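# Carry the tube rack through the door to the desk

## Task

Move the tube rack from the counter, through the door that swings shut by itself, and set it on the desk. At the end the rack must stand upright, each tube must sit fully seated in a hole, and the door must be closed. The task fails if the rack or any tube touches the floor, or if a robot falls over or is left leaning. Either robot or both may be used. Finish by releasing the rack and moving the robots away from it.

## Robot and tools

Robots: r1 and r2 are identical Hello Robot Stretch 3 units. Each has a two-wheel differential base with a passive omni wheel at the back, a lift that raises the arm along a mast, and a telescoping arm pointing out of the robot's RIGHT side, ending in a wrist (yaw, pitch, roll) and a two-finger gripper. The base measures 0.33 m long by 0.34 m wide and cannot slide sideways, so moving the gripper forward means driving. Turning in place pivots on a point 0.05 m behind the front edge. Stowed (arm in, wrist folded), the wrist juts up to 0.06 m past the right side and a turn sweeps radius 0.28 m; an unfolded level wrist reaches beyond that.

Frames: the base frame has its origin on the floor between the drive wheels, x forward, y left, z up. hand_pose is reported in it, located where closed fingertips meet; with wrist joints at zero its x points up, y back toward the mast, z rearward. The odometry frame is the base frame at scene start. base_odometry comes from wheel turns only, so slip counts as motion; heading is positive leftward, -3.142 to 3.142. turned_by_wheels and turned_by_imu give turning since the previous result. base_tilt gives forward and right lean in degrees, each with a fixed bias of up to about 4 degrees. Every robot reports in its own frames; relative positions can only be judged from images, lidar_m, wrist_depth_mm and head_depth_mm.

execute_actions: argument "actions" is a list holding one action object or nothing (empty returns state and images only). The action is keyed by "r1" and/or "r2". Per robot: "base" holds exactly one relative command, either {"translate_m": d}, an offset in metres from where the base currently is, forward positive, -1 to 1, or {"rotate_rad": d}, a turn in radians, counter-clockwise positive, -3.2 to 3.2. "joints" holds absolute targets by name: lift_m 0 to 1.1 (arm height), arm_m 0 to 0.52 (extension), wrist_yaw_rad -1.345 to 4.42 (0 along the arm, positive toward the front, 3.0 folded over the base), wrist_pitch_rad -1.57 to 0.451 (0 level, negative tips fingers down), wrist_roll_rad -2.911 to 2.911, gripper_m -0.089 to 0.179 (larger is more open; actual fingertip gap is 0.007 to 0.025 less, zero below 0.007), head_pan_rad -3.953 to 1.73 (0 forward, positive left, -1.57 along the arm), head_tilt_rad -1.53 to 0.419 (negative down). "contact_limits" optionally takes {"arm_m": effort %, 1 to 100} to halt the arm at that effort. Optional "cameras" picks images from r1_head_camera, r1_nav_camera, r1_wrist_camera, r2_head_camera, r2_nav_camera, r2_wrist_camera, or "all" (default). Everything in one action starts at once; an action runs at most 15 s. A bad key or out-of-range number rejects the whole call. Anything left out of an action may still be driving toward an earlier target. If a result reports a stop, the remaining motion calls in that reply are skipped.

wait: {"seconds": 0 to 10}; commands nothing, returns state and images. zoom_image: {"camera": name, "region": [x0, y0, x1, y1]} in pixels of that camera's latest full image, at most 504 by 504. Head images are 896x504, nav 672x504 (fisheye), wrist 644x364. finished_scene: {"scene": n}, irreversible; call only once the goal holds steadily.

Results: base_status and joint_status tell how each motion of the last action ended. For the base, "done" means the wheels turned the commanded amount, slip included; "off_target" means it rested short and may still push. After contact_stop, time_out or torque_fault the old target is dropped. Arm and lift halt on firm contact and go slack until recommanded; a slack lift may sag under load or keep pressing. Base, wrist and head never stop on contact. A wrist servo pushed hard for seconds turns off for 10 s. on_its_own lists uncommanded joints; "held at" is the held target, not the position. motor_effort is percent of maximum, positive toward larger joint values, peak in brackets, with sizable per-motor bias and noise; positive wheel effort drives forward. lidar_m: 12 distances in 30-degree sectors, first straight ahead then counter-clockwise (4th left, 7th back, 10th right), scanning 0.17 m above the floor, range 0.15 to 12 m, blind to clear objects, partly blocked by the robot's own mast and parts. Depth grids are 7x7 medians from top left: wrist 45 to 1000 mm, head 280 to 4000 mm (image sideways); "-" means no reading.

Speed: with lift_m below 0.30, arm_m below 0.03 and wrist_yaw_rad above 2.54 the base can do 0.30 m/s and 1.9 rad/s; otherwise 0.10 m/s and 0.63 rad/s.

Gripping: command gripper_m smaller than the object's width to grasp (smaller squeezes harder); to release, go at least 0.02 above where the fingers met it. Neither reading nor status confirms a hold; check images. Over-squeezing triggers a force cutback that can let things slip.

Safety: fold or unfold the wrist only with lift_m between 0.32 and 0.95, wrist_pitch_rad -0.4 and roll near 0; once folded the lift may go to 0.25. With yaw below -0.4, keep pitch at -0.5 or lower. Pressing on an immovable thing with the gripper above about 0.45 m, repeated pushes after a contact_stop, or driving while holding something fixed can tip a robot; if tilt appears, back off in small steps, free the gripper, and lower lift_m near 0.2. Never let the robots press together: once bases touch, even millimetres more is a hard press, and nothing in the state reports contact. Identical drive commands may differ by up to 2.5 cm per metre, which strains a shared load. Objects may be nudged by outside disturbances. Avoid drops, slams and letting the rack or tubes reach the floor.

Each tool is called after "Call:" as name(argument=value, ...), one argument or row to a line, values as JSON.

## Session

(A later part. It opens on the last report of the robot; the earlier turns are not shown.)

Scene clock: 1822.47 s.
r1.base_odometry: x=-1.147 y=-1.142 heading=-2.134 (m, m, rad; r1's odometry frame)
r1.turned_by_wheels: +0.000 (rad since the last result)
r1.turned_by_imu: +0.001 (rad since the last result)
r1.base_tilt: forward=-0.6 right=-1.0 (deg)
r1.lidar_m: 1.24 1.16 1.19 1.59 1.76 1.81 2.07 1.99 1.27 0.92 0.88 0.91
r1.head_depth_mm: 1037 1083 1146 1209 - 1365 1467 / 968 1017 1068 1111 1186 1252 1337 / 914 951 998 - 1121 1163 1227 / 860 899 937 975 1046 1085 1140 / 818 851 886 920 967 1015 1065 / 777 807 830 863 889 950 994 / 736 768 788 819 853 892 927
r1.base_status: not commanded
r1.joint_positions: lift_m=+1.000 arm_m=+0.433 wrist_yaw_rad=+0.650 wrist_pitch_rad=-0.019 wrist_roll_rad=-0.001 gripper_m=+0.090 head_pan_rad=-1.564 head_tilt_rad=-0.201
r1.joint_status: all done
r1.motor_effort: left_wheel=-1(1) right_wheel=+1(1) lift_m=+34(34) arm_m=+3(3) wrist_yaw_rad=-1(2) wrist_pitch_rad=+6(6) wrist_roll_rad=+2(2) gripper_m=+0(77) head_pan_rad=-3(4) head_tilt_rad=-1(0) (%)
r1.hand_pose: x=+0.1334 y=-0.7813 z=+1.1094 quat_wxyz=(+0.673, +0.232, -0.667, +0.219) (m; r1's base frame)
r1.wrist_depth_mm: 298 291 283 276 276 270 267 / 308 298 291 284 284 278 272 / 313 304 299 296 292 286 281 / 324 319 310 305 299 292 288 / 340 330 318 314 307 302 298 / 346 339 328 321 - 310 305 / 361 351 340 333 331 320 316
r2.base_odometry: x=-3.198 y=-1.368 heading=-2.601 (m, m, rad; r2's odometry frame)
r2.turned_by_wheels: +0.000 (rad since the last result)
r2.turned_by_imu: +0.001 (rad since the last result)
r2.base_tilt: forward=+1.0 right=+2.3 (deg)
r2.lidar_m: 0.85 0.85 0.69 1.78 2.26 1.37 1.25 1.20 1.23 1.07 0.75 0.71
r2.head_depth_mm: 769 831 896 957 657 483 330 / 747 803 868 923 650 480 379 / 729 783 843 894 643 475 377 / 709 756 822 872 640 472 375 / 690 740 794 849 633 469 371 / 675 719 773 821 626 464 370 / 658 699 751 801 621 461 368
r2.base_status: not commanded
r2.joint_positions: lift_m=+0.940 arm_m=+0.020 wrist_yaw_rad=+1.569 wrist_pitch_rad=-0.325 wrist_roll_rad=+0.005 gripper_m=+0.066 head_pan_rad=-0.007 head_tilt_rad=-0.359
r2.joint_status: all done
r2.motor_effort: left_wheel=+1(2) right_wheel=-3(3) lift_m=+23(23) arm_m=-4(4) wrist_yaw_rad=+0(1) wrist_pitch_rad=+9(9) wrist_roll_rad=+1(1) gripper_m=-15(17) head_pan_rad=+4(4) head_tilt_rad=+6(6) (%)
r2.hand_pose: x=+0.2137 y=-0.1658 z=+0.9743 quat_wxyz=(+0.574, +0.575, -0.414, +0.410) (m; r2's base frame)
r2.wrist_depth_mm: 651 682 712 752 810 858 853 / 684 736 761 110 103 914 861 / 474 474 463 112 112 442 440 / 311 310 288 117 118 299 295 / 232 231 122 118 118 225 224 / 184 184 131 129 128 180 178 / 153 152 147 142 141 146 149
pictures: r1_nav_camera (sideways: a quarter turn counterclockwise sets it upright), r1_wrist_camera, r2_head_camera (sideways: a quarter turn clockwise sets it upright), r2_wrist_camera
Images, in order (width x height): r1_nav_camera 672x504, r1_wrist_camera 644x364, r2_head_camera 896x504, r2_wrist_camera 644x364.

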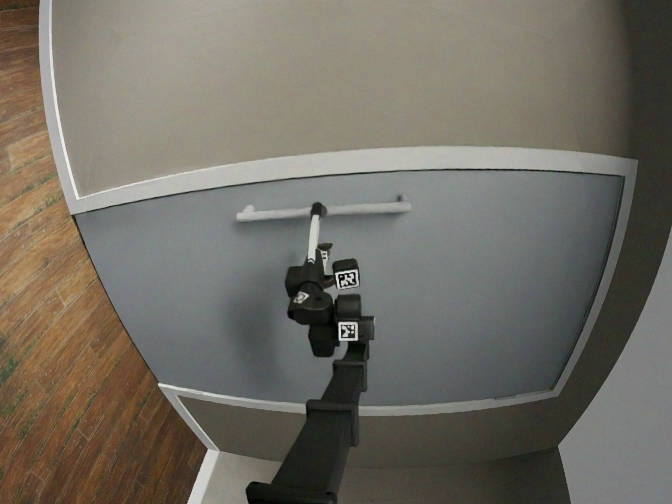

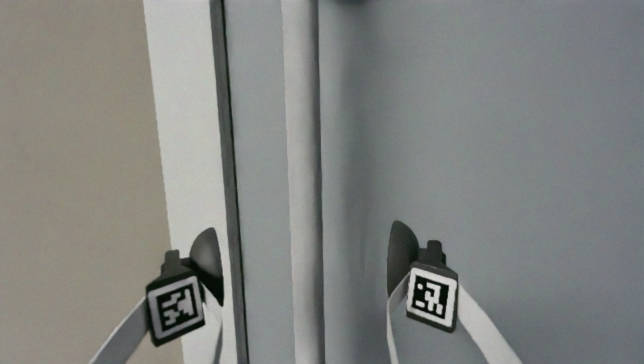

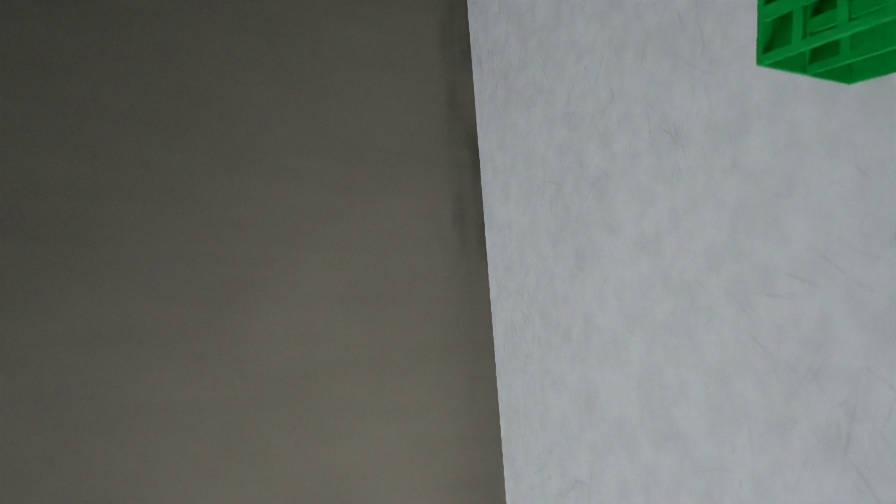

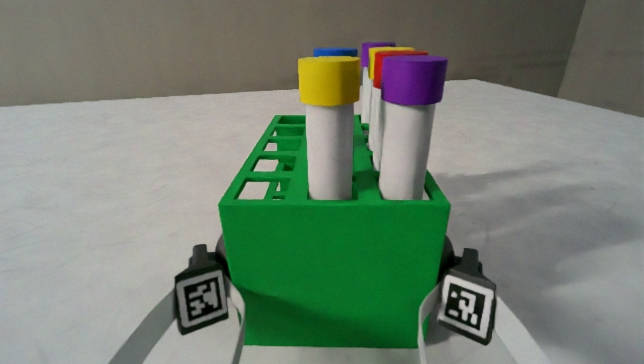

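Call:
execute_actions(
  actions=[
    {"r2":{"joints":{"gripper_m":0.16}},"r1":{"joints":{"arm_m":0.1}}},
  ],
  cameras=["r2_wrist_camera"],
)

Call:
execute_actions(
  actions=[
    {"r2":{"base":{"translate_m":-0.2},"joints":{"head_tilt_rad":-0.75,"head_pan_rad":-0.25}}},
  ],
  cameras=["r2_wrist_camera","r2_head_camera"],
)

Scene clock: 1833.97 s.
r1.base_odometry: x=-1.147 y=-1.142 heading=-2.134 (m, m, rad; r1's odometry frame)
r1.turned_by_wheels: +0.000 (rad since the last result)
r1.turned_by_imu: +0.002 (rad since the last result)
r1.base_tilt: forward=-0.6 right=-1.1 (deg)
r1.lidar_m: 1.24 1.16 1.19 1.59 1.75 1.80 2.06 1.99 1.26 0.92 0.88 0.92
r1.head_depth_mm: 1031 1087 1148 1213 1260 - - / 967 1019 1069 1123 1164 - - / 913 957 997 1051 1094 - - / 863 900 942 985 1034 - - / 818 855 886 924 957 - 1061 / 781 808 832 866 896 945 1000 / 736 763 789 822 850 894 927
r1.base_status: not commanded
r1.joint_positions: lift_m=+1.000 arm_m=+0.100 wrist_yaw_rad=+0.650 wrist_pitch_rad=-0.019 wrist_roll_rad=-0.001 gripper_m=+0.090 head_pan_rad=-1.564 head_tilt_rad=-0.201
r1.joint_status: all done
r1.motor_effort: left_wheel=-1(1) right_wheel=+1(1) lift_m=+34(34) arm_m=-5(5) wrist_yaw_rad=-2(1) wrist_pitch_rad=+6(6) wrist_roll_rad=+2(2) gripper_m=+0(0) head_pan_rad=-4(3) head_tilt_rad=-1(0) (%)
r1.hand_pose: x=+0.1334 y=-0.4490 z=+1.1094 quat_wxyz=(+0.673, +0.232, -0.667, +0.219) (m; r1's base frame)
r1.wrist_depth_mm: 585 556 568 555 528 533 521 / 603 593 585 570 547 535 533 / 626 604 591 581 569 559 555 / 635 626 617 609 587 574 567 / 647 666 650 622 605 592 585 / 671 671 643 637 - 631 602 / 710 703 684 660 647 625 620
r2.base_odometry: x=-3.198 y=-1.368 heading=-2.601 (m, m, rad; r2's odometry frame)
r2.turned_by_wheels: +0.000 (rad since the last result)
r2.turned_by_imu: +0.002 (rad since the last result)
r2.base_tilt: forward=+1.0 right=+2.3 (deg)
r2.lidar_m: 0.85 0.85 0.69 1.79 2.25 1.36 1.25 1.20 1.23 1.07 0.75 0.71
r2.head_depth_mm: 768 826 900 958 657 482 334 / 749 805 870 925 652 479 378 / 728 785 846 896 645 476 377 / 709 763 822 878 640 472 374 / 690 739 797 848 631 469 373 / 674 719 770 823 626 466 370 / 658 702 750 805 620 461 367
r2.base_status: not commanded
r2.joint_positions: lift_m=+0.940 arm_m=+0.020 wrist_yaw_rad=+1.569 wrist_pitch_rad=-0.320 wrist_roll_rad=+0.005 gripper_m=+0.160 head_pan_rad=-0.007 head_tilt_rad=-0.359
r2.joint_status: all done
r2.motor_effort: left_wheel=+2(2) right_wheel=-3(3) lift_m=+23(23) arm_m=-4(4) wrist_yaw_rad=+2(2) wrist_pitch_rad=+7(9) wrist_roll_rad=+1(1) gripper_m=+0(100) head_pan_rad=+4(4) head_tilt_rad=+6(6) (%)
r2.hand_pose: x=+0.2143 y=-0.1658 z=+0.9756 quat_wxyz=(+0.573, +0.574, -0.415, +0.412) (m; r2's base frame)
r2.wrist_depth_mm: 653 683 726 763 800 857 866 / 695 721 753 103 102 894 865 / 490 487 471 111 111 454 451 / 318 316 292 121 120 303 302 / 234 233 123 117 117 227 225 / 186 - 171 129 130 186 181 / - 149 147 142 143 146 153
pictures: r2_wrist_camera
Images, in order (width x height): r2_wrist_camera 644x364.

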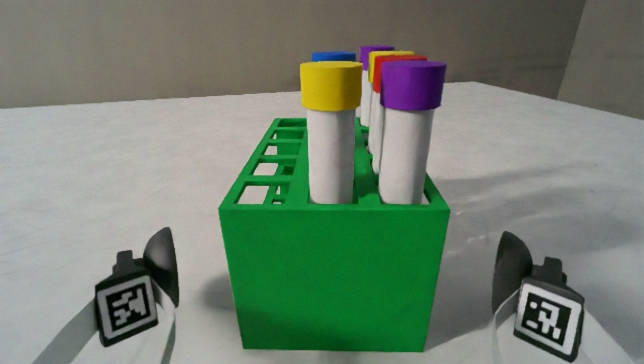

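Scene clock: 1836.90 s.
r1.base_odometry: x=-1.147 y=-1.142 heading=-2.134 (m, m, rad; r1's odometry frame)
r1.turned_by_wheels: +0.000 (rad since the last result)
r1.turned_by_imu: +0.000 (rad since the last result)
r1.base_tilt: forward=-0.6 right=-1.0 (deg)
r1.lidar_m: 1.24 1.16 1.19 1.59 1.75 1.80 2.07 1.98 1.27 0.92 0.88 0.91
r1.head_depth_mm: 1035 1090 1143 1213 1264 - - / 975 1017 1066 1125 1167 - - / 913 955 1002 1048 1095 - - / 861 901 939 985 1040 - - / 818 851 887 926 956 - 1061 / 778 806 835 863 898 943 999 / 738 765 787 823 850 894 929
r1.base_status: not commanded
r1.joint_positions: lift_m=+1.000 arm_m=+0.100 wrist_yaw_rad=+0.650 wrist_pitch_rad=-0.019 wrist_roll_rad=-0.001 gripper_m=+0.090 head_pan_rad=-1.564 head_tilt_rad=-0.201
r1.joint_status: not commanded
r1.motor_effort: left_wheel=-1(1) right_wheel=+1(1) lift_m=+34(35) arm_m=-5(6) wrist_yaw_rad=-2(2) wrist_pitch_rad=+6(6) wrist_roll_rad=+2(2) gripper_m=+1(1) head_pan_rad=-3(4) head_tilt_rad=+0(0) (%)
r1.hand_pose: x=+0.1334 y=-0.4490 z=+1.1094 quat_wxyz=(+0.673, +0.232, -0.667, +0.219) (m; r1's base frame)
r1.wrist_depth_mm: 596 574 564 549 535 532 527 / 611 595 575 566 553 548 534 / 614 609 598 573 566 550 559 / 638 624 615 598 589 577 567 / 668 648 624 612 609 598 589 / 689 685 647 634 - 608 593 / 706 701 666 653 653 636 622
r2.base_odometry: x=-3.026 y=-1.265 heading=-2.601 (m, m, rad; r2's odometry frame)
r2.turned_by_wheels: +0.000 (rad since the last result)
r2.turned_by_imu: -0.001 (rad since the last result)
r2.base_tilt: forward=+1.0 right=+2.3 (deg)
r2.lidar_m: 1.04 1.05 0.77 2.18 1.89 1.18 1.05 1.03 1.14 1.12 1.12 0.87
r2.head_depth_mm: 1150 935 655 505 1515 1303 1129 / 1078 919 624 487 1373 1300 1115 / 1023 901 460 468 429 1268 1113 / 970 900 586 480 405 1264 1124 / 917 885 630 490 400 1250 1106 / 872 870 625 486 398 1192 1105 / 836 860 619 483 396 350 1100
r2.base_status: done
r2.joint_positions: lift_m=+0.940 arm_m=+0.020 wrist_yaw_rad=+1.569 wrist_pitch_rad=-0.320 wrist_roll_rad=+0.005 gripper_m=+0.160 head_pan_rad=-0.243 head_tilt_rad=-0.741
r2.joint_status: all done
r2.motor_effort: left_wheel=+2(4) right_wheel=-2(8) lift_m=+23(23) arm_m=-4(4) wrist_yaw_rad=+0(2) wrist_pitch_rad=+7(7) wrist_roll_rad=+1(1) gripper_m=+1(1) head_pan_rad=-4(29) head_tilt_rad=-6(38) (%)
r2.hand_pose: x=+0.2143 y=-0.1658 z=+0.9756 quat_wxyz=(+0.573, +0.574, -0.416, +0.412) (m; r2's base frame)
r2.wrist_depth_mm: 814 840 905 934 978 - 874 / 852 900 929 340 931 - 912 / 487 484 476 311 459 453 453 / 318 315 311 309 307 305 300 / 234 235 234 241 256 787 925 / 203 - - - - - 942 / - - - - - - 906
pictures: r2_head_camera (sideways: a quarter turn clockwise sets it upright), r2_wrist_camera
Images, in order (width x height): r2_head_camera 896x504, r2_wrist_camera 644x364.

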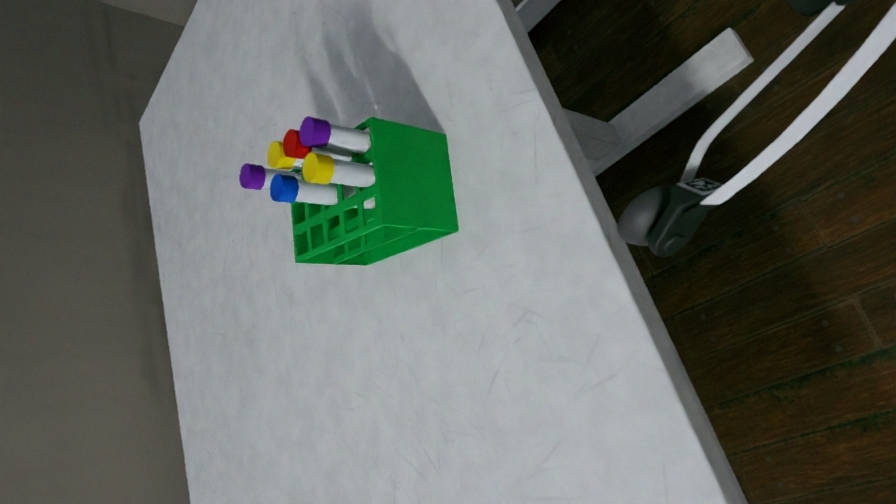

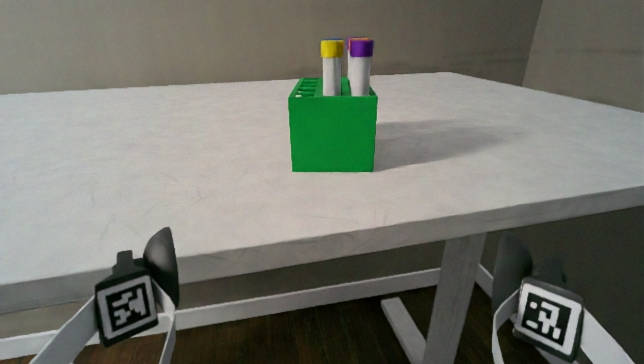

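Call:
zoom_image(
  camera="r2_wrist_camera",
  region=[270,25,400,110],
)

Region (270, 25, 400, 110) of r2_wrist_camera's 644x364 image, scaled by 3.877; it fills the top 330 rows of this view, and the rest is white.

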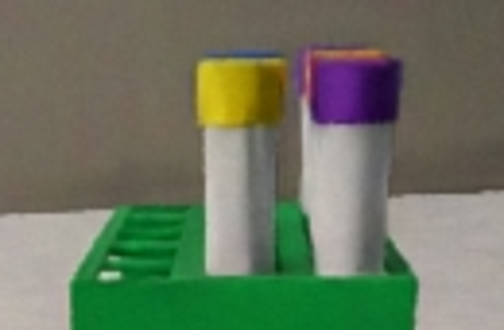

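Call:
zoom_image(
  camera="r2_head_camera",
  region=[220,90,480,290],
)

Region (220, 90, 480, 290) of r2_head_camera's 896x504 image, scaled by 1.938, with more detail than that image has; it fills the top 388 rows of this view, and the rest is white.

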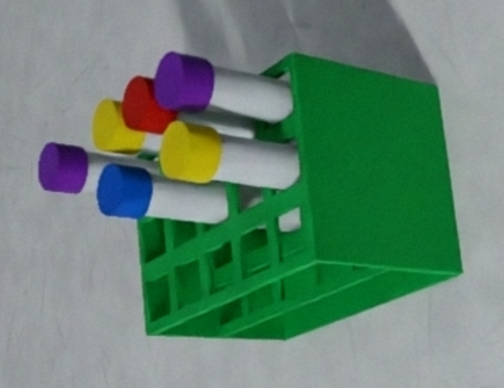

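Call:
execute_actions(
  actions=[
    {"r2":{"base":{"translate_m":-0.15},"joints":{"lift_m":1.0}}},
  ],
  cameras=["r2_head_camera","r1_nav_camera"],
)

Scene clock: 1887.37 s.
r1.base_odometry: x=-1.147 y=-1.142 heading=-2.134 (m, m, rad; r1's odometry frame)
r1.turned_by_wheels: +0.000 (rad since the last result)
r1.turned_by_imu: +0.001 (rad since the last result)
r1.base_tilt: forward=-0.6 right=-1.0 (deg)
r1.lidar_m: 1.24 1.16 1.20 1.59 1.75 1.80 2.07 1.99 1.27 0.92 0.88 0.91
r1.head_depth_mm: 1033 1088 1145 1212 1262 - - / 969 1013 1064 1122 1162 - - / 914 953 1003 1049 1097 - - / 864 901 938 984 1036 - - / 819 852 888 926 954 - 1058 / 780 809 831 867 896 943 997 / 738 765 790 821 850 894 929
r1.base_status: not commanded
r1.joint_positions: lift_m=+1.000 arm_m=+0.100 wrist_yaw_rad=+0.650 wrist_pitch_rad=-0.019 wrist_roll_rad=-0.001 gripper_m=+0.090 head_pan_rad=-1.564 head_tilt_rad=-0.201
r1.joint_status: not commanded
r1.motor_effort: left_wheel=-1(1) right_wheel=+1(1) lift_m=+34(34) arm_m=-5(5) wrist_yaw_rad=-2(2) wrist_pitch_rad=+6(7) wrist_roll_rad=+2(2) gripper_m=+0(0) head_pan_rad=-3(3) head_tilt_rad=+0(0) (%)
r1.hand_pose: x=+0.1334 y=-0.4490 z=+1.1094 quat_wxyz=(+0.673, +0.232, -0.667, +0.219) (m; r1's base frame)
r1.wrist_depth_mm: 589 568 567 556 538 536 518 / 603 583 582 564 551 532 542 / 612 608 604 586 564 555 545 / 628 618 618 615 590 578 569 / 656 648 648 617 602 606 595 / 683 691 654 641 - 622 599 / 725 702 690 651 635 640 624
r2.base_odometry: x=-2.898 y=-1.188 heading=-2.601 (m, m, rad; r2's odometry frame)
r2.turned_by_wheels: +0.000 (rad since the last result)
r2.turned_by_imu: +0.000 (rad since the last result)
r2.base_tilt: forward=+1.0 right=+2.3 (deg)
r2.lidar_m: 1.19 1.19 0.86 2.49 1.60 1.04 0.91 0.91 0.97 1.16 1.16 1.00
r2.head_depth_mm: 1284 935 656 1654 1549 1317 1109 / 1231 919 650 1735 1532 1298 1132 / 1163 912 593 1353 1491 1273 1117 / 1105 889 568 546 1570 1290 1114 / 1049 882 627 522 1517 1272 1113 / 1001 871 625 487 1510 1267 1112 / 953 864 618 482 1452 1267 1104
r2.base_status: done
r2.joint_positions: lift_m=+1.000 arm_m=+0.020 wrist_yaw_rad=+1.569 wrist_pitch_rad=-0.318 wrist_roll_rad=+0.005 gripper_m=+0.160 head_pan_rad=-0.243 head_tilt_rad=-0.741
r2.joint_status: all done
r2.motor_effort: left_wheel=+2(3) right_wheel=-3(7) lift_m=+43(46) arm_m=-4(4) wrist_yaw_rad=+2(0) wrist_pitch_rad=+6(7) wrist_roll_rad=+1(1) gripper_m=+0(1) head_pan_rad=-5(5) head_tilt_rad=-6(6) (%)
r2.hand_pose: x=+0.2144 y=-0.1658 z=+1.0352 quat_wxyz=(+0.573, +0.574, -0.416, +0.412) (m; r2's base frame)
r2.wrist_depth_mm: 909 969 - - - - 903 / 989 - - - - - 915 / 711 702 684 486 668 666 843 / 464 454 449 449 447 470 869 / 344 357 - - - - 985 / - - - - - - 963 / - - - - - - 930
pictures: r1_nav_camera (sideways: a quarter turn counterclockwise sets it upright), r2_head_camera (sideways: a quarter turn clockwise sets it upright)
Images, in order (width x height): r1_nav_camera 672x504, r2_head_camera 896x504.

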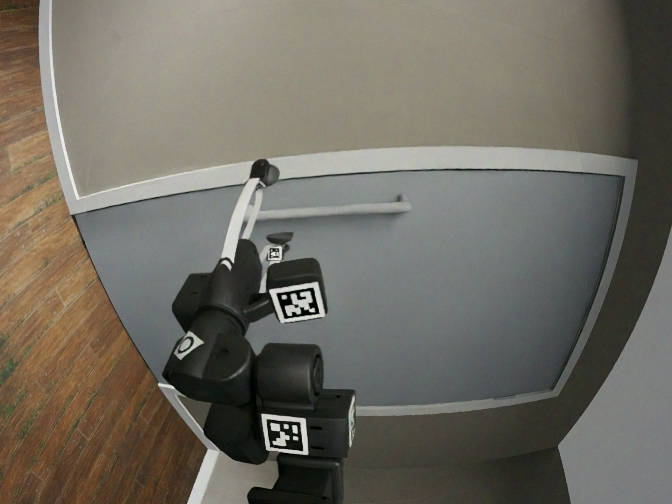

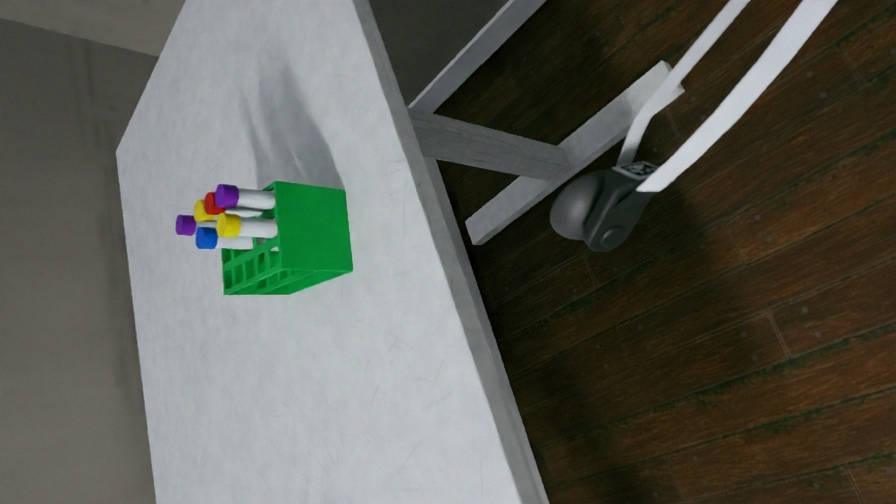

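Rack is upright on the desk, door is shut, both robots are clear.

Call:
finished_scene(
  scene=1,
)

The scene is finished: the task was done.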